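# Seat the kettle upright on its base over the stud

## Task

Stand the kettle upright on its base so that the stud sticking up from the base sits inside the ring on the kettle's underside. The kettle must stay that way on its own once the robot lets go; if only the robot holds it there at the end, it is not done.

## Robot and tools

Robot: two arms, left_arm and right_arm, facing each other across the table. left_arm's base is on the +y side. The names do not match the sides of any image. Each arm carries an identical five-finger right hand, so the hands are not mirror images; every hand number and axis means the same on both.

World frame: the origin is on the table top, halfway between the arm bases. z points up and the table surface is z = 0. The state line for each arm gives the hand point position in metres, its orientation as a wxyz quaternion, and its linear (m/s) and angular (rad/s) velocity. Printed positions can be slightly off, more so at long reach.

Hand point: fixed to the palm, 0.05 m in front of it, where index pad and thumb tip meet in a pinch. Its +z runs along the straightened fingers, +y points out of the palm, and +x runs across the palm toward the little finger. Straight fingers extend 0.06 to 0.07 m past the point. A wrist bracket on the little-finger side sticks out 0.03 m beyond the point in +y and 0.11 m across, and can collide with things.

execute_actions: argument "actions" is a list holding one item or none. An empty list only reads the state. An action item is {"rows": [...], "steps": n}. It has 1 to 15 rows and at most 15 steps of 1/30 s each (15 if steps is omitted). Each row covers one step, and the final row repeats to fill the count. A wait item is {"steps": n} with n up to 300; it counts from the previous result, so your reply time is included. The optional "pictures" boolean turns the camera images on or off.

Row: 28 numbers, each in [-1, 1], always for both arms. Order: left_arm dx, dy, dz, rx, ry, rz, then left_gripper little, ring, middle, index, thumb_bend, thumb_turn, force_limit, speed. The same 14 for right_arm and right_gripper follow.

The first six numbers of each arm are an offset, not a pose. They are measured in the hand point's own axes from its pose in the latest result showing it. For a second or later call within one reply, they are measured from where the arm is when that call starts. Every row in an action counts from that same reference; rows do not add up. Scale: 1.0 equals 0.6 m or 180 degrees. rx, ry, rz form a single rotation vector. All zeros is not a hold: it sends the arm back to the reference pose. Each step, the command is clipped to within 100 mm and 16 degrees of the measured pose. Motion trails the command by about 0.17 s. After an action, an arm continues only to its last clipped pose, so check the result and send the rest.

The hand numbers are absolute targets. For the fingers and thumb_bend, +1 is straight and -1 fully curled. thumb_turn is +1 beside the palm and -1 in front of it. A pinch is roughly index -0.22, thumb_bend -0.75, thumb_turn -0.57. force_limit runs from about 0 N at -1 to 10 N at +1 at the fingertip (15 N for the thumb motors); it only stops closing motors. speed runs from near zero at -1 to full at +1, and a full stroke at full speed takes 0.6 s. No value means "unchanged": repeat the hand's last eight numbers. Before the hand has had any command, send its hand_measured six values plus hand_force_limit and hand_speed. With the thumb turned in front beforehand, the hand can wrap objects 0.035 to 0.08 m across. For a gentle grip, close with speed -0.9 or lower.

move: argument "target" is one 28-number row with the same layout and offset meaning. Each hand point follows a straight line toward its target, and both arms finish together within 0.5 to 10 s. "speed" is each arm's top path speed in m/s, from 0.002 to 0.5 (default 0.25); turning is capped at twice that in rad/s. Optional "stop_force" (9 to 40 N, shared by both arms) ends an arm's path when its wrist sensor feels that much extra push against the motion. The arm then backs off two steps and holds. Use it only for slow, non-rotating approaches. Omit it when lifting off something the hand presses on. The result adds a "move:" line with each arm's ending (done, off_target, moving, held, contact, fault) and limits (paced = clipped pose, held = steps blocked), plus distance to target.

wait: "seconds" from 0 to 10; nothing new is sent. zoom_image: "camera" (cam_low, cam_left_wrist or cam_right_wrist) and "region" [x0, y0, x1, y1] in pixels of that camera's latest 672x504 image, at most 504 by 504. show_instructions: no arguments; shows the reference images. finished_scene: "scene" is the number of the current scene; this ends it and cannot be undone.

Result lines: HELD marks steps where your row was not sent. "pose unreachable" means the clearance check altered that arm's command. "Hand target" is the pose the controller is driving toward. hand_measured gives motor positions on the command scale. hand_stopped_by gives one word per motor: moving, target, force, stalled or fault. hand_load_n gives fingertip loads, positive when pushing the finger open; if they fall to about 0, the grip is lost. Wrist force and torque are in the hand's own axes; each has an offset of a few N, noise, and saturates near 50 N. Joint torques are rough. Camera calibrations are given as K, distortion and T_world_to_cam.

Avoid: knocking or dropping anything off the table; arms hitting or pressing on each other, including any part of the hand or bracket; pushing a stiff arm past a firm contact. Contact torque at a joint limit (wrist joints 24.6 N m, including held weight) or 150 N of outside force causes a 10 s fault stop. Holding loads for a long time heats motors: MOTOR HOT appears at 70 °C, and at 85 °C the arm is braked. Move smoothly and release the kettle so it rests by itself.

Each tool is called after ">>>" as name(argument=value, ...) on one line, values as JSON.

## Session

>>> execute_actions(actions=[])

Scene clock: 0.00 s of 4800.00 s.
left_arm: end_effector_position=(+0.3012, +0.4579, +0.4723) hand_measured=(+1.000, +1.000, +1.000, +1.000, +1.000, +1.000) hand_load_n=(+0.0, +0.0, +0.0, +0.0, +0.0, +0.0) hand_stopped_by=(target, target, target, target, target, target) hand_force_limit=0.00 hand_speed=-0.80 end_effector_quat_wxyz=(-0.027, +0.302, +0.953, +0.001) end_effector_velocity=(+0.000, -0.000, -0.000) end_effector_angular_velocity=(+0.000, +0.001, +0.000) | right_arm: end_effector_position=(+0.1078, -0.2854, +0.4835) hand_measured=(+1.000, +1.000, +1.000, +1.000, +1.000, +1.000) hand_load_n=(+0.0, +0.0, +0.0, +0.0, +0.0, +0.0) hand_stopped_by=(target, target, target, target, target, target) hand_force_limit=0.00 hand_speed=-0.80 end_effector_quat_wxyz=(+0.021, -0.403, +0.915, -0.005) end_effector_velocity=(-0.000, -0.000, +0.000) end_effector_angular_velocity=(-0.000, +0.000, +0.001)
Joint positions: left_arm=[ 0.585 -1.731  1.371  1.976  1.601 -1.885] | right_arm=[-1.201 -1.741  1.33   1.941  1.585 -1.906]
Joint velocities: left_arm=[ 0.     0.002 -0.    -0.     0.001 -0.   ] | right_arm=[-0.     0.    -0.001  0.001  0.    -0.001]
Joint torques (N m, as the arm reports them, + toward a larger angle): no reading
Motor temperatures (°C, as the motors report them): left_arm=[30 30 30 37 38 38] | right_arm=[28 31 28 34 38 34]
Wrist force (N, on the end effector, along its own x y z axes, offset not removed): no reading
Wrist torque (N m, same axes, about the end effector's origin, offset not removed): no reading
Hand target (left_arm): +0.301, +0.458, +0.472; -0.027, +0.302, +0.953, +0.001
Hand target (right_arm): +0.108, -0.285, +0.484; +0.021, -0.403, +0.915, -0.005
camera_calibration (this result's frames):
cam_left_wrist: T_world_to_cam=[[0.706252, 0.707943, -0.00497277, -0.535718], [0.621416, -0.616535, 0.483454, -0.129995], [0.339192, -0.34453, -0.875356, 0.599427], [0, 0, 0, 1]] pos_world=[0.255812, 0.505632, 0.584894]
cam_right_wrist: T_world_to_cam=[[-0.692491, 0.720355, -0.0393087, 0.296854], [0.571501, 0.581017, 0.579487, -0.177689], [0.440275, 0.378825, -0.814033, 0.587374], [0, 0, 0, 1]] pos_world=[0.0485124, -0.333112, 0.592779]

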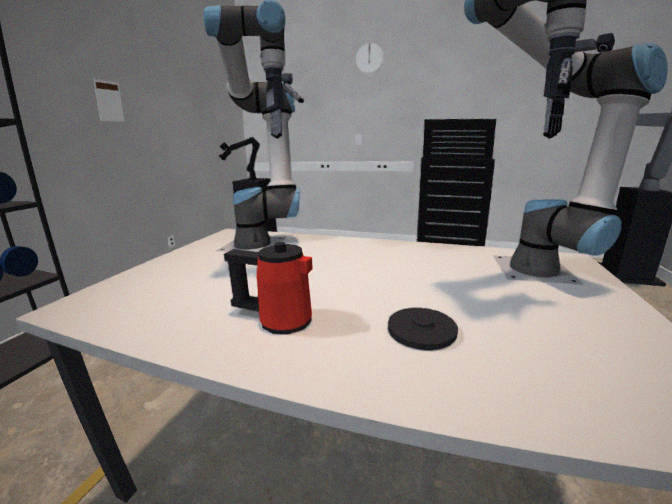

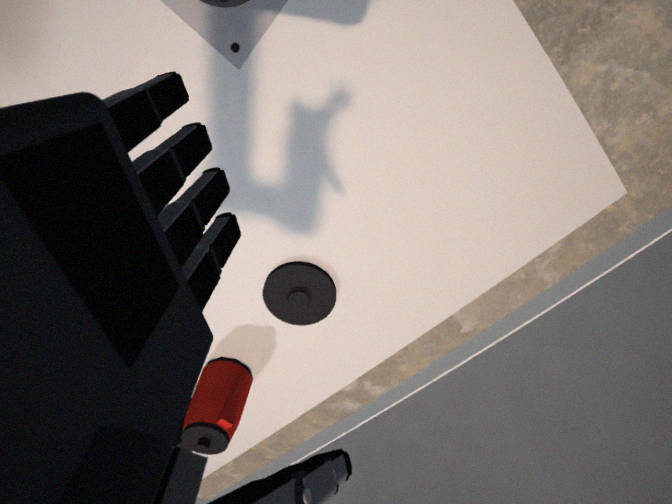

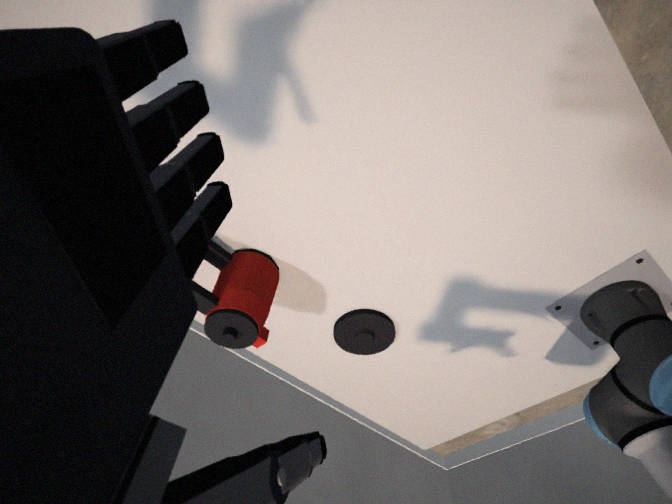

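>>> move(target=[0,0,0,0,0,0,1,1,1,1,1,1,0,-0.8,-0.351,-0.624,0.562,0.203,-0.455,0.208,1,1,1,1,1,-1,0,0])

>>> move(target=[0,0,0,0,0,0,1,1,1,1,1,1,0,-0.8,0.06,0.03,-0.03,0,0,0,1,1,1,1,1,-1,0,0], speed=0.1)

>>> zoom_image(camera="cam_low", region=[150, 200, 350, 340])

Scene clock: 11.30 s of 4800.00 s.
left_arm: end_effector_position=(+0.3012, +0.4579, +0.4723) hand_measured=(+1.000, +1.000, +1.000, +1.000, +1.000, +1.000) hand_load_n=(+0.0, +0.0, +0.0, +0.0, +0.0, +0.0) hand_stopped_by=(target, target, target, target, target, target) hand_force_limit=0.00 hand_speed=-0.80 end_effector_quat_wxyz=(-0.027, +0.302, +0.953, +0.001) end_effector_velocity=(+0.000, -0.000, -0.000) end_effector_angular_velocity=(-0.000, -0.000, -0.000) | right_arm: end_effector_position=(+0.5404, -0.3807, +0.1637) hand_measured=(+1.000, +1.000, +1.000, +1.000, +1.000, -1.000) hand_load_n=(+0.0, +0.0, +0.0, +0.0, +0.0, +0.0) hand_stopped_by=(target, target, target, target, target, target) hand_force_limit=0.00 hand_speed=0.00 end_effector_quat_wxyz=(+0.707, +0.000, +0.707, -0.002) end_effector_velocity=(+0.002, +0.000, -0.001) end_effector_angular_velocity=(+0.003, -0.011, -0.003)
Joint positions: left_arm=[ 0.585 -1.731  1.371  1.976  1.601 -1.885] | right_arm=[-1.757 -1.38   2.465 -1.085  1.512 -1.573]
Joint velocities: left_arm=[ 0.     0.001 -0.    -0.001  0.     0.   ] | right_arm=[ 0.005  0.015 -0.002 -0.024  0.009  0.003]
Joint torques (N m, as the arm reports them, + toward a larger angle): left_arm=[ -1.34  -8.4  -18.28   1.96   0.03   0.11] | right_arm=[  6.52 -12.87 -21.68  -3.48   2.32   1.43]
Motor temperatures (°C, as the motors report them): left_arm=[30 30 30 37 38 38] | right_arm=[28 31 28 34 38 34]
Wrist force (N, on the end effector, along its own x y z axes, offset not removed): left_arm=[0.1 0.8 0.7] | right_arm=[-0.7 -0.7 3.6]
Wrist torque (N m, same axes, about the end effector's origin, offset not removed): left_arm=[0.07 0.05 0.10] | right_arm=[-0.17 0.06 -0.19]
Hand target (left_arm): +0.301, +0.458, +0.472; -0.027, +0.302, +0.953, +0.001
Hand target (right_arm): +0.541, -0.381, +0.164; +0.707, +0.001, +0.707, -0.002
Off the commanded pose (left_arm): 0.000 m, 0 deg.
Off the commanded pose (right_arm): 0.000 m, 0 deg.
After step 90, 4.23 s passed at rest.
move: done
camera_calibration (this result's frames):
cam_left_wrist: T_world_to_cam=[[0.706252, 0.707943, -0.00497279, -0.535718], [0.621415, -0.616535, 0.483454, -0.129995], [0.339192, -0.34453, -0.875356, 0.599427], [0, 0, 0, 1]] pos_world=[0.255812, 0.505632, 0.584894]
cam_right_wrist: T_world_to_cam=[[0.0178381, 0.997982, 0.0609371, 0.357945], [-0.549954, -0.0411055, 0.834183, 0.143277], [0.835004, -0.0483928, 0.548111, -0.426257], [0, 0, 0, 1]] pos_world=[0.428337, -0.371961, 0.0923051]

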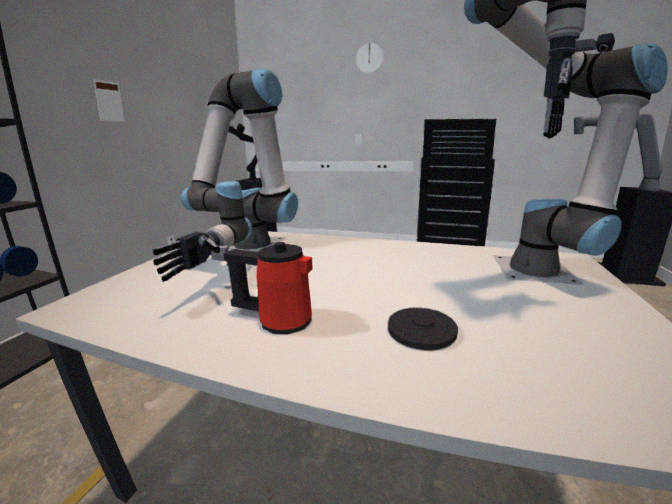

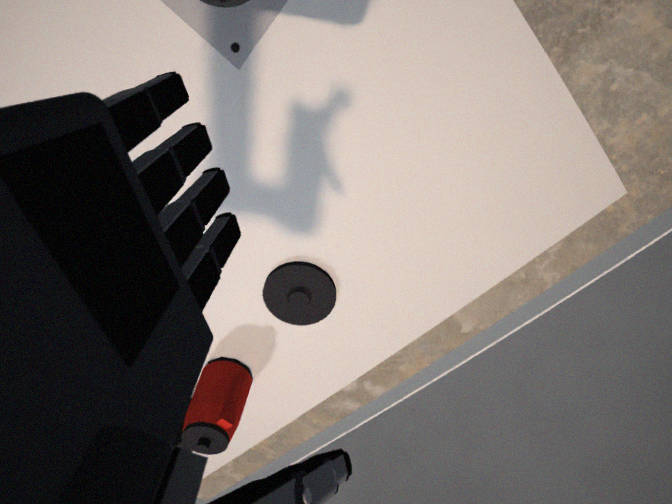

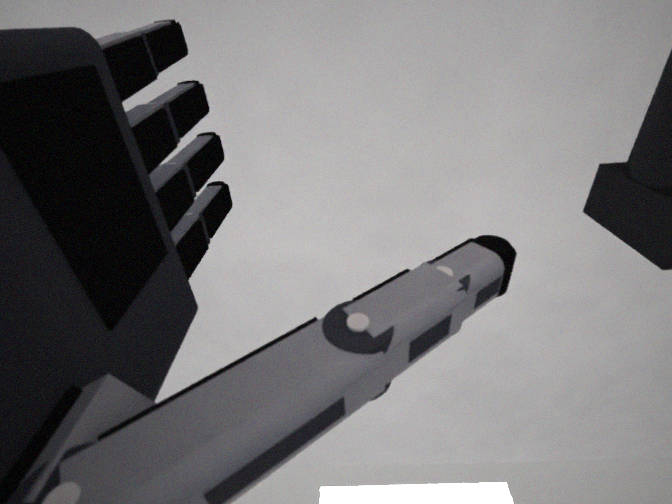

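Scene clock: 12.23 s of 4800.00 s.
left_arm: end_effector_position=(+0.3012, +0.4579, +0.4723) hand_measured=(+1.000, +1.000, +1.000, +1.000, +1.000, +1.000) hand_load_n=(+0.0, +0.0, +0.0, +0.0, +0.0, +0.0) hand_stopped_by=(target, target, target, target, target, target) hand_force_limit=0.00 hand_speed=-0.80 end_effector_quat_wxyz=(-0.027, +0.302, +0.953, +0.001) end_effector_velocity=(-0.000, +0.000, +0.000) end_effector_angular_velocity=(-0.000, -0.000, +0.000) | right_arm: end_effector_position=(+0.5225, -0.3628, +0.1279) hand_measured=(+1.000, +1.000, +1.000, +1.000, +1.000, -1.000) hand_load_n=(+0.0, +0.0, +0.0, +0.0, +0.0, +0.0) hand_stopped_by=(target, target, target, target, target, target) hand_force_limit=0.00 hand_speed=0.00 end_effector_quat_wxyz=(+0.707, +0.000, +0.707, -0.002) end_effector_velocity=(-0.000, +0.000, -0.001) end_effector_angular_velocity=(+0.001, -0.003, -0.002)
Joint positions: left_arm=[ 0.585 -1.731  1.371  1.976  1.601 -1.885] | right_arm=[-1.69  -1.267  2.508 -1.24   1.579 -1.573]
Joint velocities: left_arm=[-0.     0.    -0.001  0.001  0.    -0.   ] | right_arm=[ 0.003  0.008  0.001 -0.012  0.005  0.001]
Joint torques (N m, as the arm reports them, + toward a larger angle): left_arm=[ -1.21  -8.77 -17.95   1.96  -0.06  -0.11] | right_arm=[  5.25 -17.09   1.58  -3.67   2.43   1.23]
Motor temperatures (°C, as the motors report them): left_arm=[30 30 30 37 38 38] | right_arm=[28 31 28 34 38 34]
Wrist force (N, on the end effector, along its own x y z axes, offset not removed): left_arm=[0.5 0.7 0.1] | right_arm=[0.5 -2.9 1.8]
Wrist torque (N m, same axes, about the end effector's origin, offset not removed): left_arm=[0.11 0.05 0.14] | right_arm=[-0.59 -0.07 -0.20]
Hand target (left_arm): +0.301, +0.458, +0.472; -0.027, +0.302, +0.953, +0.001
Hand target (right_arm): +0.522, -0.363, +0.128; +0.707, +0.000, +0.707, -0.002
Off the commanded pose (left_arm): 0.000 m, 0 deg.
Off the commanded pose (right_arm): 0.000 m, 0 deg.
move: done
camera_calibration (this result's frames):
cam_left_wrist: T_world_to_cam=[[0.706252, 0.707943, -0.00497271, -0.535718], [0.621415, -0.616535, 0.483454, -0.129995], [0.339192, -0.34453, -0.875356, 0.599427], [0, 0, 0, 1]] pos_world=[0.255812, 0.505632, 0.584894]
cam_right_wrist: T_world_to_cam=[[0.0177737, 0.997985, 0.0609182, 0.342589], [-0.549813, -0.0411332, 0.834274, 0.163974], [0.835099, -0.0483218, 0.547974, -0.390852], [0, 0, 0, 1]] pos_world=[0.410466, -0.35404, 0.0565069]

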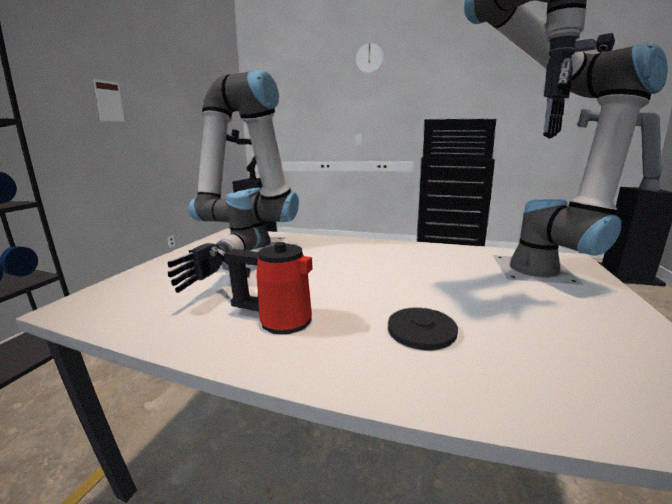

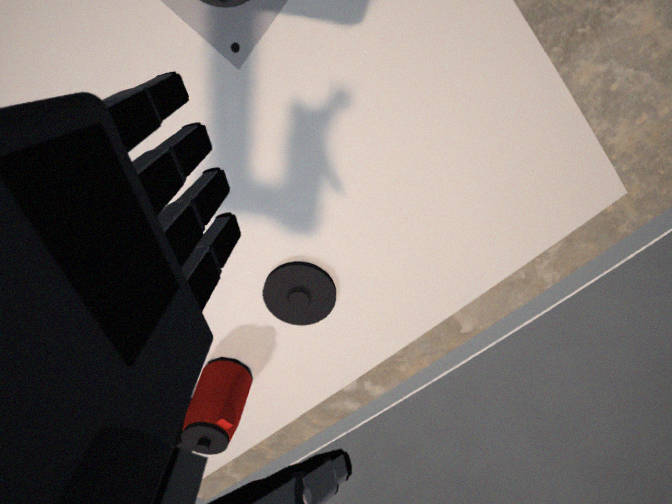

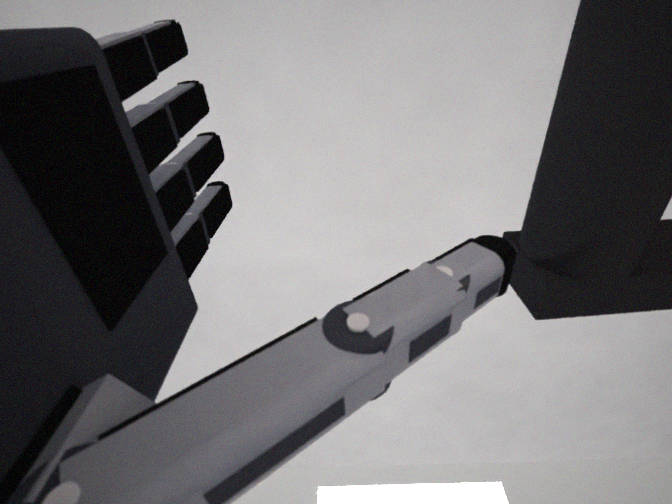

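Region (150, 200, 350, 340) of cam_low's 672x504 image, scaled by 2.520, with more detail than that image has; it fills the top 353 rows of this view, and the rest is white.

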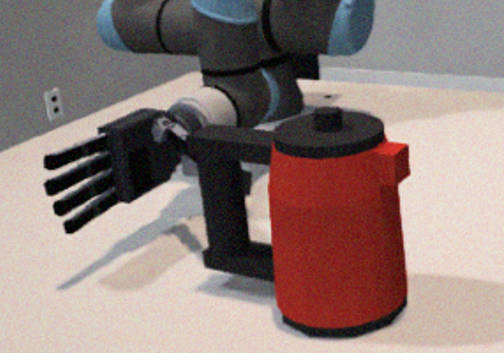

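>>> move(target=[0,0,0,0,0,0,1,1,1,1,1,1,0,-0.8,0.008,0.133,0.006,0,0,0,1,1,1,1,1,-1,0,0], speed=0.06)

>>> move(target=[0,0,0,0,0,0,1,1,1,1,1,1,0,-0.8,0,0.062,0.05,0,0,0,1,1,1,1,1,-1,0,0], speed=0.03)

>>> move(target=[0,0,0,0,0,0,1,1,1,1,1,1,0,-0.8,0,0,0,0,0,0,0.2,0.2,0.2,0.2,-0.5,-1,0.2,-0.3])

Scene clock: 17.80 s of 4800.00 s.
left_arm: end_effector_position=(+0.3012, +0.4579, +0.4723) hand_measured=(+1.000, +1.000, +1.000, +1.000, +1.000, +1.000) hand_load_n=(+0.0, +0.0, +0.0, +0.0, +0.0, +0.0) hand_stopped_by=(target, target, target, target, target, target) hand_force_limit=0.00 hand_speed=-0.80 end_effector_quat_wxyz=(-0.027, +0.302, +0.953, +0.001) end_effector_velocity=(+0.000, +0.001, +0.000) end_effector_angular_velocity=(-0.002, -0.003, -0.000) | right_arm: end_effector_position=(+0.5263, -0.2832, +0.1231) hand_measured=(+1.000, +1.000, +1.000, +1.000, +1.000, -1.000) hand_load_n=(+0.0, +0.0, +0.0, +0.0, +0.0, +0.0) hand_stopped_by=(target, target, target, target, target, target) hand_force_limit=0.00 hand_speed=0.00 end_effector_quat_wxyz=(+0.707, +0.000, +0.707, -0.002) end_effector_velocity=(+0.000, +0.003, +0.000) end_effector_angular_velocity=(-0.000, -0.000, +0.001)
Joint positions: left_arm=[ 0.585 -1.731  1.371  1.976  1.601 -1.885] | right_arm=[-1.41  -1.183  2.371 -1.187  1.859 -1.572]
Joint velocities: left_arm=[-0.    -0.002 -0.    -0.001 -0.002  0.   ] | right_arm=[ 0.008  0.003 -0.006  0.003  0.007 -0.   ]
Joint torques (N m, as the arm reports them, + toward a larger angle): left_arm=[ -0.84  -8.73 -17.7    1.82   0.07   0.03] | right_arm=[  3.65 -19.86 -20.62   1.3    2.53   1.21]
Motor temperatures (°C, as the motors report them): left_arm=[30 30 30 37 38 38] | right_arm=[28 31 28 34 38 34]
Wrist force (N, on the end effector, along its own x y z axes, offset not removed): left_arm=[0.2 1.2 1.8] | right_arm=[1.3 -1.6 2.6]
Wrist torque (N m, same axes, about the end effector's origin, offset not removed): left_arm=[0.07 -0.03 0.10] | right_arm=[-0.28 -0.16 -0.01]
Hand target (left_arm): +0.301, +0.458, +0.472; -0.027, +0.302, +0.953, +0.001
Hand target (right_arm): +0.526, -0.283, +0.123; +0.707, +0.000, +0.707, -0.002
Off the commanded pose (left_arm): 0.000 m, 0 deg.
Off the commanded pose (right_arm): 0.000 m, 0 deg.
After step 90, 0.80 s passed at rest.
move: done
camera_calibration (this result's frames):
cam_left_wrist: T_world_to_cam=[[0.706252, 0.707943, -0.00497289, -0.535718], [0.621416, -0.616535, 0.483454, -0.129995], [0.339192, -0.34453, -0.875356, 0.599427], [0, 0, 0, 1]] pos_world=[0.255812, 0.505632, 0.584894]
cam_right_wrist: T_world_to_cam=[[0.0176733, 0.997983, 0.0609755, 0.263407], [-0.549817, -0.041236, 0.834267, 0.173281], [0.835098, -0.0482695, 0.547979, -0.387525], [0, 0, 0, 1]] pos_world=[0.414239, -0.274436, 0.0517312]

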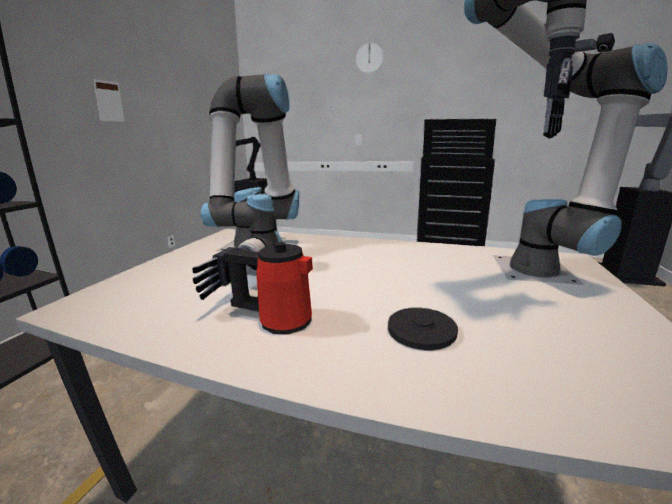

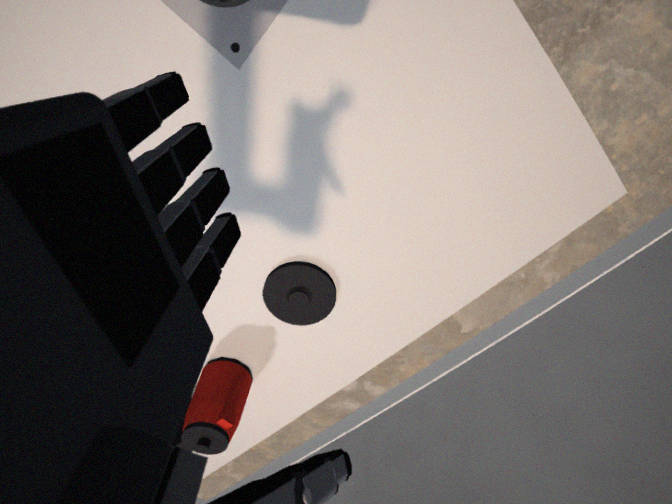

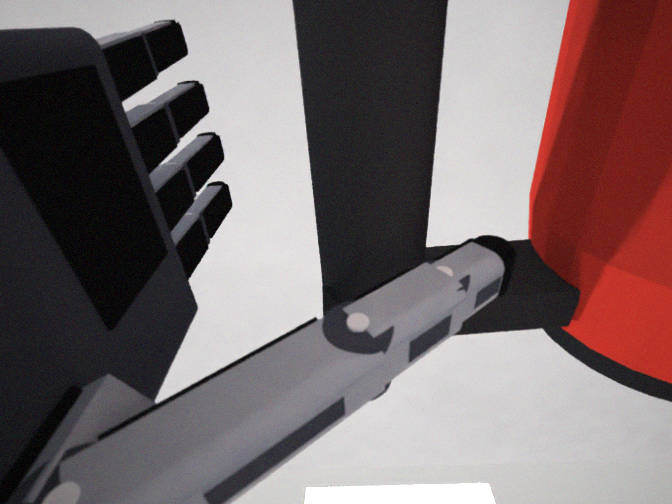

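Scene clock: 19.73 s of 4800.00 s.
left_arm: end_effector_position=(+0.3012, +0.4579, +0.4723) hand_measured=(+1.000, +1.000, +1.000, +1.000, +1.000, +1.000) hand_load_n=(+0.0, +0.0, +0.0, +0.0, +0.0, +0.0) hand_stopped_by=(target, target, target, target, target, target) hand_force_limit=0.00 hand_speed=-0.80 end_effector_quat_wxyz=(-0.027, +0.302, +0.953, +0.001) end_effector_velocity=(+0.000, +0.000, +0.000) end_effector_angular_velocity=(-0.001, -0.002, -0.001) | right_arm: end_effector_position=(+0.5562, -0.2462, +0.1231) hand_measured=(+1.000, +1.000, +1.000, +1.000, +1.000, -1.000) hand_load_n=(+0.0, +0.0, +0.0, +0.0, +0.0, +0.0) hand_stopped_by=(target, target, target, target, target, target) hand_force_limit=0.00 hand_speed=0.00 end_effector_quat_wxyz=(+0.707, +0.000, +0.707, -0.002) end_effector_velocity=(+0.001, +0.003, -0.000) end_effector_angular_velocity=(+0.001, +0.001, +0.002)
Joint positions: left_arm=[ 0.585 -1.731  1.371  1.976  1.601 -1.885] | right_arm=[-1.334 -1.119  2.236 -1.117  1.935 -1.572]
Joint velocities: left_arm=[ 0.    -0.001 -0.001 -0.001 -0.001  0.001] | right_arm=[ 0.006  0.004 -0.006  0.004  0.004  0.002]
Joint torques (N m, as the arm reports them, + toward a larger angle): left_arm=[ -1.1   -8.63 -18.13   1.86   0.03   0.02] | right_arm=[  5.94 -21.76 -20.35   0.8    1.81   1.17]
Motor temperatures (°C, as the motors report them): left_arm=[30 30 30 37 38 38] | right_arm=[28 31 28 34 38 34]
Wrist force (N, on the end effector, along its own x y z axes, offset not removed): left_arm=[0.1 2.7 -0.2] | right_arm=[-0.8 -8.5 1.9]
Wrist torque (N m, same axes, about the end effector's origin, offset not removed): left_arm=[0.36 -0.02 0.12] | right_arm=[-1.33 -0.15 -0.24]
Hand target (left_arm): +0.301, +0.458, +0.472; -0.027, +0.302, +0.953, +0.001
Hand target (right_arm): +0.556, -0.246, +0.123; +0.707, +0.000, +0.707, -0.002
Off the commanded pose (left_arm): 0.000 m, 0 deg.
Off the commanded pose (right_arm): 0.000 m, 0 deg.
move: done
camera_calibration (this result's frames):
cam_left_wrist: T_world_to_cam=[[0.706252, 0.707943, -0.00497294, -0.535718], [0.621415, -0.616535, 0.483454, -0.129995], [0.339192, -0.344531, -0.875356, 0.599427], [0, 0, 0, 1]] pos_world=[0.255812, 0.505632, 0.584894]
cam_right_wrist: T_world_to_cam=[[0.0176425, 0.997983, 0.0609882, 0.226053], [-0.549825, -0.041263, 0.83426, 0.191233], [0.835094, -0.0482513, 0.547988, -0.410713], [0, 0, 0, 1]] pos_world=[0.44414, -0.237524, 0.0517411]

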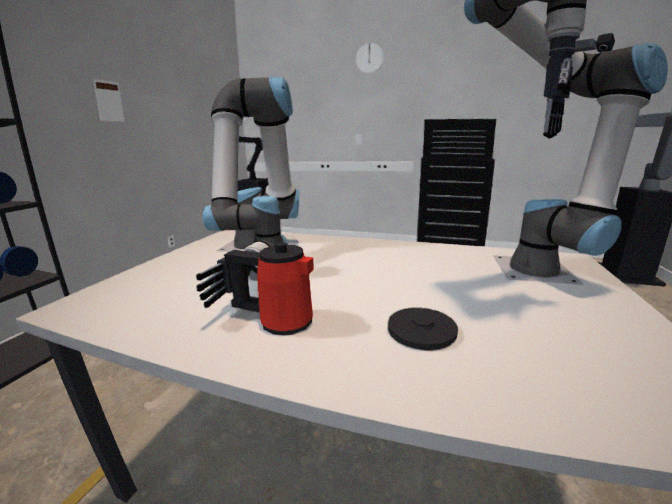

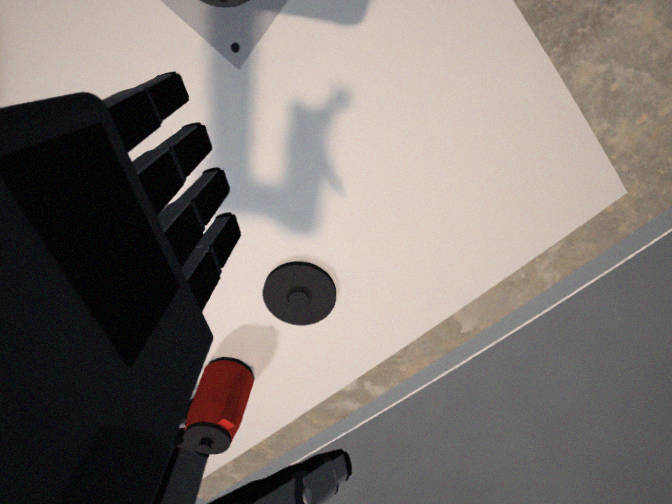

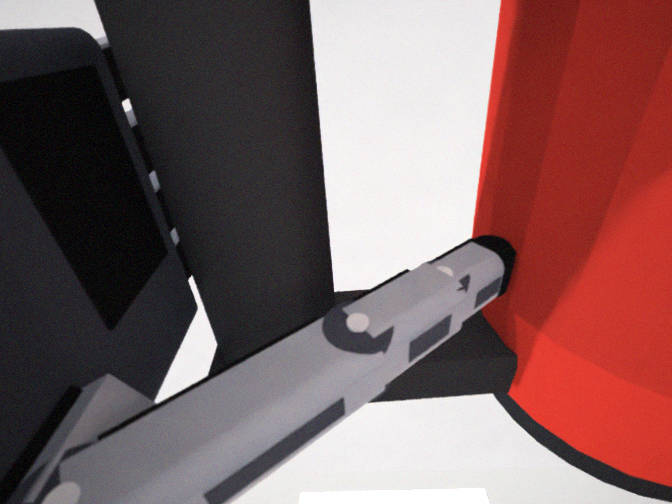

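Scene clock: 22.03 s of 4800.00 s.
left_arm: end_effector_position=(+0.3012, +0.4579, +0.4723) hand_measured=(+1.000, +1.000, +1.000, +1.000, +1.000, +1.000) hand_load_n=(+0.0, +0.0, +0.0, +0.0, +0.0, +0.0) hand_stopped_by=(target, target, target, target, target, target) hand_force_limit=0.00 hand_speed=-0.80 end_effector_quat_wxyz=(-0.027, +0.302, +0.953, +0.001) end_effector_velocity=(+0.001, -0.000, -0.000) end_effector_angular_velocity=(+0.000, -0.001, -0.000) | right_arm: end_effector_position=(+0.5562, -0.2462, +0.1231) hand_measured=(+0.200, +0.200, +0.200, +0.200, -0.498, -1.000) hand_load_n=(+0.0, +0.0, +0.0, +0.0, +1.0, +0.0) hand_stopped_by=(target, target, target, target, target, target) hand_force_limit=0.20 hand_speed=-0.30 end_effector_quat_wxyz=(+0.707, +0.000, +0.707, -0.002) end_effector_velocity=(-0.000, +0.000, +0.000) end_effector_angular_velocity=(-0.000, -0.000, +0.001)
Joint positions: left_arm=[ 0.585 -1.731  1.371  1.976  1.601 -1.885] | right_arm=[-1.334 -1.119  2.236 -1.117  1.935 -1.572]
Joint velocities: left_arm=[ 0.     0.001 -0.    -0.001 -0.001 -0.   ] | right_arm=[ 0.001  0.     0.    -0.001  0.    -0.   ]
Joint torques (N m, as the arm reports them, + toward a larger angle): left_arm=[ -1.43  -8.82 -18.28   1.84   0.08   0.16] | right_arm=[ -6.83 -35.4   -0.06  -3.44  -0.35   0.62]
Motor temperatures (°C, as the motors report them): left_arm=[30 30 30 37 38 38] | right_arm=[28 31 28 34 38 34]
Wrist force (N, on the end effector, along its own x y z axes, offset not removed): left_arm=[1.2 0.3 -0.3] | right_arm=[2.1 -0.8 2.1]
Wrist torque (N m, same axes, about the end effector's origin, offset not removed): left_arm=[0.03 -0.09 0.09] | right_arm=[-0.49 -0.42 0.09]
Hand target (left_arm): +0.301, +0.458, +0.472; -0.027, +0.302, +0.953, +0.001
Hand target (right_arm): +0.556, -0.246, +0.123; +0.707, +0.000, +0.707, -0.002
Off the commanded pose (left_arm): 0.000 m, 0 deg.
Off the commanded pose (right_arm): 0.000 m, 0 deg.
move: done
camera_calibration (this result's frames):
cam_left_wrist: T_world_to_cam=[[0.706252, 0.707943, -0.00497297, -0.535718], [0.621416, -0.616535, 0.483454, -0.129995], [0.339192, -0.34453, -0.875356, 0.599427], [0, 0, 0, 1]] pos_world=[0.255812, 0.505632, 0.584894]
cam_right_wrist: T_world_to_cam=[[0.0175991, 0.997983, 0.0609938, 0.226066], [-0.549828, -0.0412913, 0.834256, 0.191225], [0.835092, -0.0482183, 0.547993, -0.410703], [0, 0, 0, 1]] pos_world=[0.444138, -0.237517, 0.051743]

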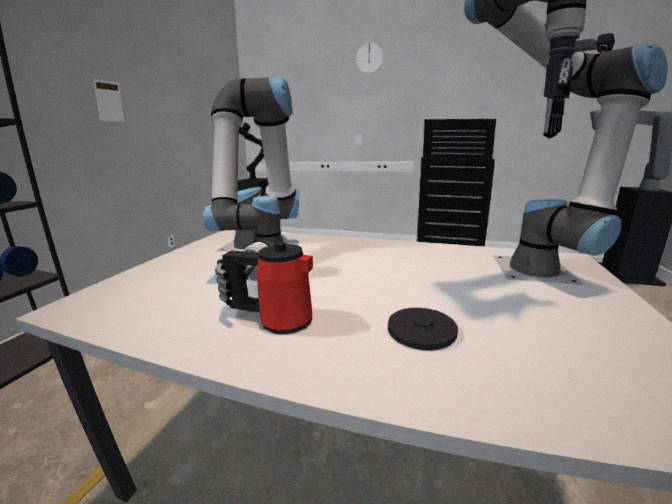

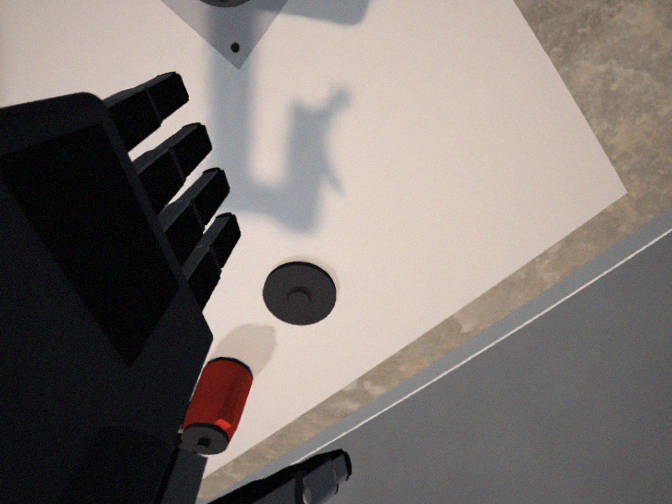

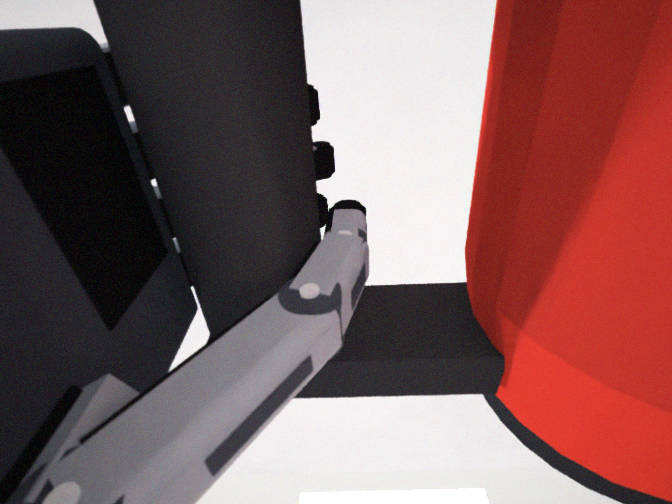

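>>> move(target=[0,0,0,0,0,0,1,1,1,1,1,1,0,-0.8,0,0,0,0,0,0,-1,-1,-1,-1,-1,-1,1,-0.6])

>>> move(target=[0,0,0,0,0,0,1,1,1,1,1,1,0,-0.8,-0.005,0,0,0,0,0,-0.95,-0.95,-0.95,-0.95,-0.95,-1,1,-0.6], speed=0.004)

>>> move(target=[0,0,0,0,0,0,1,1,1,1,1,1,0,-0.8,-0.09,0,0,0,0,0,-1,-1,-0.95,-0.95,-0.95,-1,1,-0.6], speed=0.03)

Scene clock: 26.80 s of 4800.00 s.
left_arm: end_effector_position=(+0.3012, +0.4579, +0.4723) hand_measured=(+1.000, +1.000, +1.000, +1.000, +1.000, +1.000) hand_load_n=(+0.0, +0.0, +0.0, +0.0, +0.0, +0.0) hand_stopped_by=(target, target, target, target, target, target) hand_force_limit=0.00 hand_speed=-0.80 end_effector_quat_wxyz=(-0.027, +0.302, +0.953, +0.001) end_effector_velocity=(-0.000, +0.001, +0.001) end_effector_angular_velocity=(-0.002, -0.003, +0.000) | right_arm: end_effector_position=(+0.5562, -0.2462, +0.1232) hand_measured=(-0.436, -0.394, -0.248, -0.260, -0.794, -1.000) hand_load_n=(+9.5, +3.0, +9.5, +10.0, +15.5, +4.5) hand_stopped_by=(force, force, force, force, force, target) hand_force_limit=1.00 hand_speed=-0.60 end_effector_quat_wxyz=(+0.707, +0.000, +0.707, -0.002) end_effector_velocity=(-0.001, +0.001, -0.001) end_effector_angular_velocity=(-0.000, +0.001, +0.002)
Joint positions: left_arm=[ 0.585 -1.731  1.371  1.976  1.601 -1.885] | right_arm=[-1.334 -1.119  2.236 -1.117  1.935 -1.572]
Joint velocities: left_arm=[ 0.    -0.003 -0.001  0.    -0.001 -0.   ] | right_arm=[0.002 0.    0.001 0.    0.    0.   ]
Joint torques (N m, as the arm reports them, + toward a larger angle): left_arm=[ -1.64  -9.08 -18.35   1.75   0.06   0.12] | right_arm=[ -6.74 -29.24   0.11   0.93  -0.28  -0.17]
Motor temperatures (°C, as the motors report them): left_arm=[30 30 30 37 38 38] | right_arm=[28 31 28 34 38 34]
Wrist force (N, on the end effector, along its own x y z axes, offset not removed): left_arm=[2.2 0.8 1.3] | right_arm=[-6.2 2.6 3.8]
Wrist torque (N m, same axes, about the end effector's origin, offset not removed): left_arm=[0.02 -0.33 0.16] | right_arm=[0.06 -0.90 0.46]
Hand target (left_arm): +0.301, +0.458, +0.472; -0.027, +0.302, +0.953, +0.001
Hand target (right_arm): +0.556, -0.246, +0.123; +0.707, +0.000, +0.707, -0.002
Off the commanded pose (left_arm): 0.000 m, 0 deg.
Off the commanded pose (right_arm): 0.000 m, 0 deg.
After step 90, 0.53 s passed at rest.
move: done
camera_calibration (this result's frames):
cam_left_wrist: T_world_to_cam=[[0.706252, 0.707943, -0.00497295, -0.535718], [0.621416, -0.616535, 0.483454, -0.129995], [0.339192, -0.34453, -0.875356, 0.599427], [0, 0, 0, 1]] pos_world=[0.255812, 0.505632, 0.584894]
cam_right_wrist: T_world_to_cam=[[0.0176331, 0.997979, 0.0610539, 0.226042], [-0.549958, -0.0413154, 0.83417, 0.191258], [0.835006, -0.048286, 0.548118, -0.41073], [0, 0, 0, 1]] pos_world=[0.444161, -0.237516, 0.0517859]

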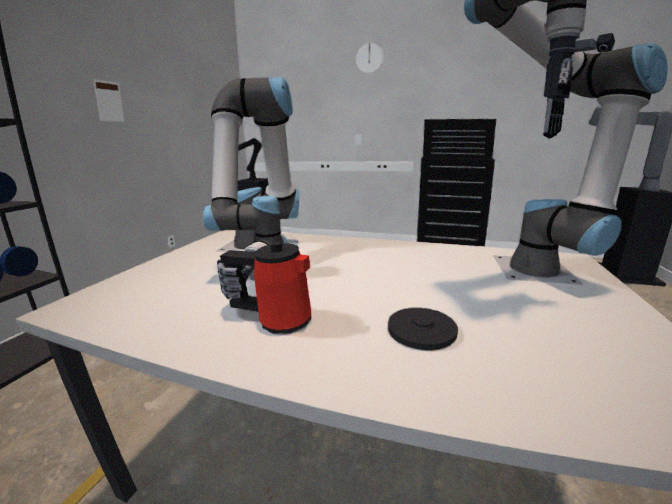

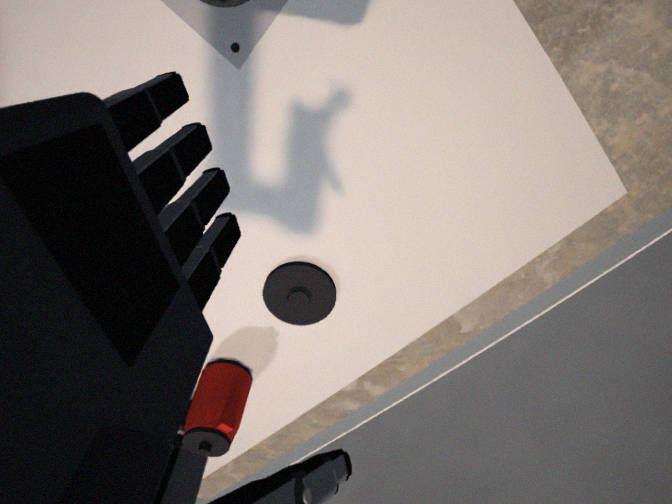

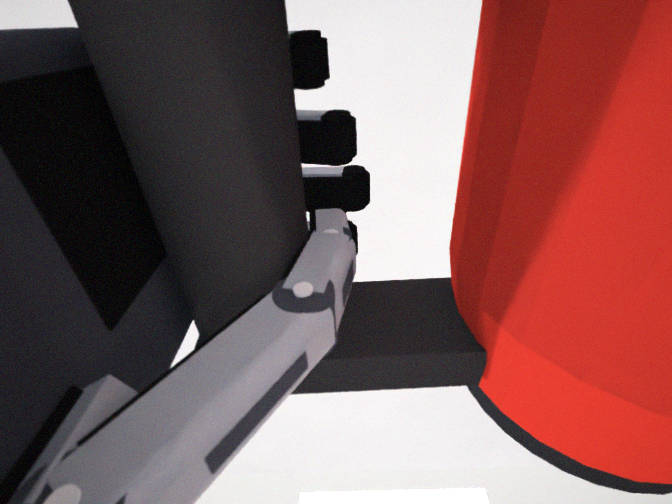

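Scene clock: 27.77 s of 4800.00 s.
left_arm: end_effector_position=(+0.3012, +0.4579, +0.4723) hand_measured=(+1.000, +1.000, +1.000, +1.000, +1.000, +1.000) hand_load_n=(+0.0, +0.0, +0.0, +0.0, +0.0, +0.0) hand_stopped_by=(target, target, target, target, target, target) hand_force_limit=0.00 hand_speed=-0.80 end_effector_quat_wxyz=(-0.027, +0.302, +0.953, +0.001) end_effector_velocity=(-0.001, +0.000, +0.000) end_effector_angular_velocity=(-0.001, +0.001, +0.000) | right_arm: end_effector_position=(+0.5562, -0.2462, +0.1261) hand_measured=(-0.438, -0.420, -0.254, -0.262, -0.792, -1.000) hand_load_n=(+0.0, +6.5, +11.5, +10.0, +15.5, +1.0) hand_stopped_by=(force, force, force, force, force, target) hand_force_limit=1.00 hand_speed=-0.60 end_effector_quat_wxyz=(+0.707, +0.000, +0.707, -0.002) end_effector_velocity=(+0.000, -0.000, +0.001) end_effector_angular_velocity=(+0.001, -0.000, -0.001)
Joint positions: left_arm=[ 0.585 -1.731  1.371  1.976  1.601 -1.885] | right_arm=[-1.334 -1.126  2.235 -1.108  1.935 -1.572]
Joint velocities: left_arm=[ 0.    -0.001  0.001  0.001  0.001 -0.   ] | right_arm=[-0.001 -0.003  0.     0.002 -0.     0.001]
Joint torques (N m, as the arm reports them, + toward a larger angle): left_arm=[ -1.48  -9.66 -18.38   1.74   0.13   0.11] | right_arm=[ -5.5  -33.43 -21.29   0.86  -0.56  -0.41]
Motor temperatures (°C, as the motors report them): left_arm=[30 30 30 37 38 38] | right_arm=[28 31 28 34 38 34]
Wrist force (N, on the end effector, along its own x y z axes, offset not removed): left_arm=[1.4 1.0 1.5] | right_arm=[3.0 2.4 0.6]
Wrist torque (N m, same axes, about the end effector's origin, offset not removed): left_arm=[-0.02 -0.23 0.19] | right_arm=[0.04 -0.53 0.12]
Hand target (left_arm): +0.301, +0.458, +0.472; -0.027, +0.302, +0.953, +0.001
Hand target (right_arm): +0.556, -0.246, +0.126; +0.707, +0.000, +0.707, -0.002
Off the commanded pose (left_arm): 0.000 m, 0 deg.
Off the commanded pose (right_arm): 0.000 m, 0 deg.
move: done
camera_calibration (this result's frames):
cam_left_wrist: T_world_to_cam=[[0.706252, 0.707943, -0.00497299, -0.535718], [0.621416, -0.616535, 0.483454, -0.129995], [0.339192, -0.34453, -0.875356, 0.599427], [0, 0, 0, 1]] pos_world=[0.255812, 0.505632, 0.584894]
cam_right_wrist: T_world_to_cam=[[0.0176382, 0.997979, 0.0610461, 0.225868], [-0.549941, -0.041307, 0.834181, 0.188834], [0.835017, -0.0482852, 0.548101, -0.412316], [0, 0, 0, 1]] pos_world=[0.444154, -0.23752, 0.0546808]

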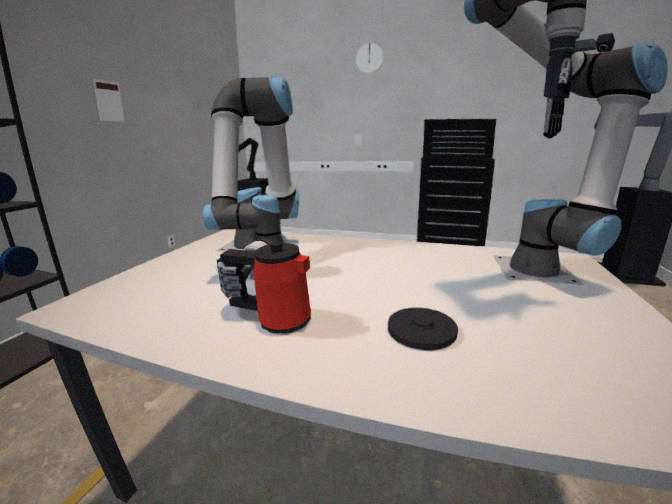

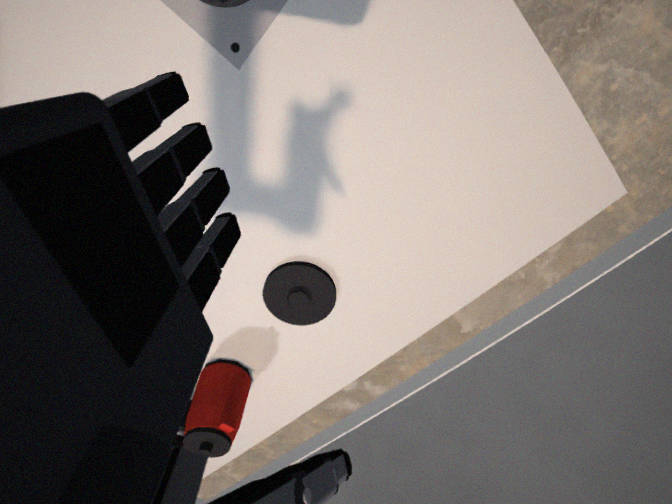

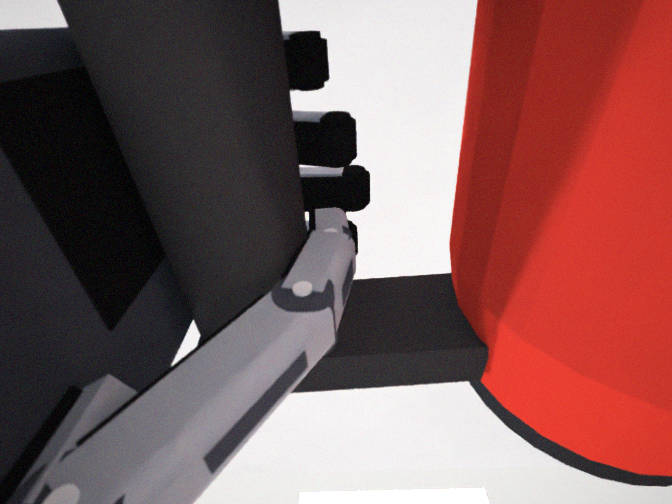

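Scene clock: 29.90 s of 4800.00 s.
left_arm: end_effector_position=(+0.3012, +0.4579, +0.4723) hand_measured=(+1.000, +1.000, +1.000, +1.000, +1.000, +1.000) hand_load_n=(+0.0, +0.0, +0.0, +0.0, +0.0, +0.0) hand_stopped_by=(target, target, target, target, target, target) hand_force_limit=0.00 hand_speed=-0.80 end_effector_quat_wxyz=(-0.027, +0.302, +0.953, +0.001) end_effector_velocity=(+0.000, -0.000, +0.000) end_effector_angular_velocity=(+0.001, -0.000, -0.000) | right_arm: end_effector_position=(+0.5562, -0.2462, +0.1798) hand_measured=(-0.522, -0.438, -0.254, -0.262, -0.792, -1.000) hand_load_n=(+3.0, +0.0, +12.0, +11.0, +15.5, +2.0) hand_stopped_by=(force, force, force, force, force, target) hand_force_limit=1.00 hand_speed=-0.60 end_effector_quat_wxyz=(+0.707, +0.000, +0.707, -0.002) end_effector_velocity=(+0.000, -0.000, +0.003) end_effector_angular_velocity=(+0.001, +0.000, -0.001)
Joint positions: left_arm=[ 0.585 -1.731  1.371  1.976  1.601 -1.885] | right_arm=[-1.334 -1.263  2.211 -0.948  1.935 -1.572]
Joint velocities: left_arm=[-0.     0.001 -0.     0.    -0.001  0.   ] | right_arm=[-0.001 -0.006 -0.002  0.008 -0.     0.001]
Joint torques (N m, as the arm reports them, + toward a larger angle): left_arm=[ -1.65  -9.2  -18.22   1.77   0.02   0.1 ] | right_arm=[  6.08 -38.13 -26.38  -0.93   1.91   0.56]
Motor temperatures (°C, as the motors report them): left_arm=[30 30 30 37 38 38] | right_arm=[28 31 28 34 38 34]
Wrist force (N, on the end effector, along its own x y z axes, offset not removed): left_arm=[0.7 2.0 0.6] | right_arm=[5.7 -1.7 3.0]
Wrist torque (N m, same axes, about the end effector's origin, offset not removed): left_arm=[0.22 -0.06 0.13] | right_arm=[-0.44 -0.23 -0.63]
Hand target (left_arm): +0.301, +0.458, +0.472; -0.027, +0.302, +0.953, +0.001
Hand target (right_arm): +0.556, -0.246, +0.180; +0.707, +0.000, +0.707, -0.002
Off the commanded pose (left_arm): 0.000 m, 0 deg.
Off the commanded pose (right_arm): 0.000 m, 0 deg.
move: done
camera_calibration (this result's frames):
cam_left_wrist: T_world_to_cam=[[0.706252, 0.707943, -0.00497284, -0.535718], [0.621416, -0.616535, 0.483454, -0.129995], [0.339192, -0.34453, -0.875356, 0.599427], [0, 0, 0, 1]] pos_world=[0.255812, 0.505632, 0.584894]
cam_right_wrist: T_world_to_cam=[[0.0176221, 0.997982, 0.0610081, 0.2226], [-0.549981, -0.0412818, 0.834156, 0.144026], [0.834991, -0.0482529, 0.548144, -0.441744], [0, 0, 0, 1]] pos_world=[0.444141, -0.237521, 0.108419]

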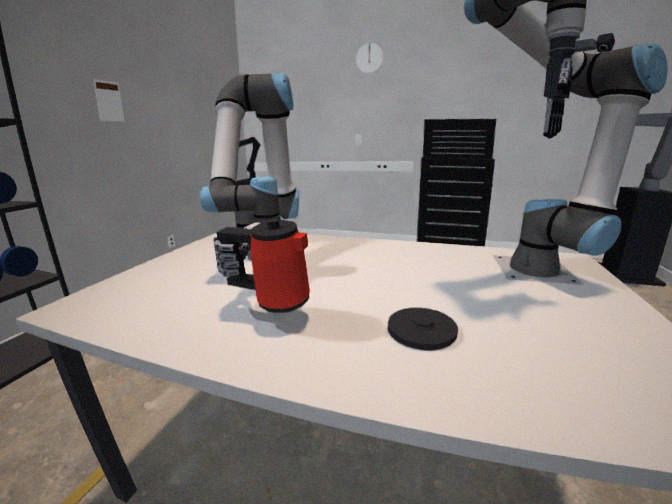

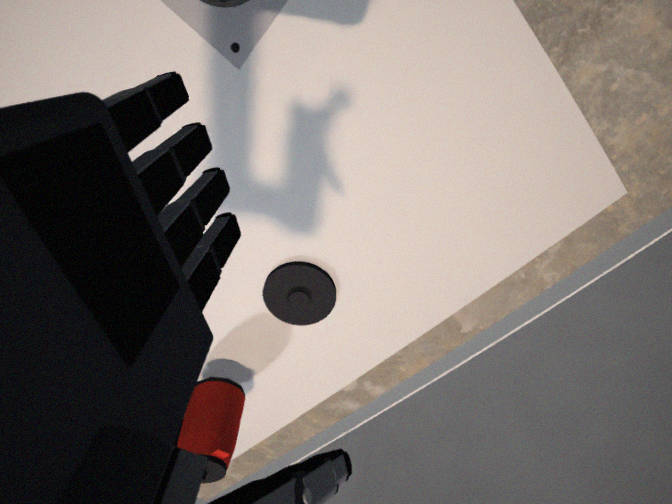

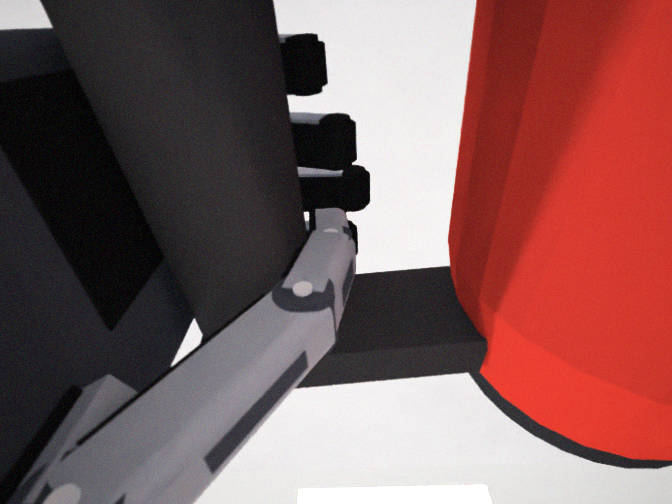

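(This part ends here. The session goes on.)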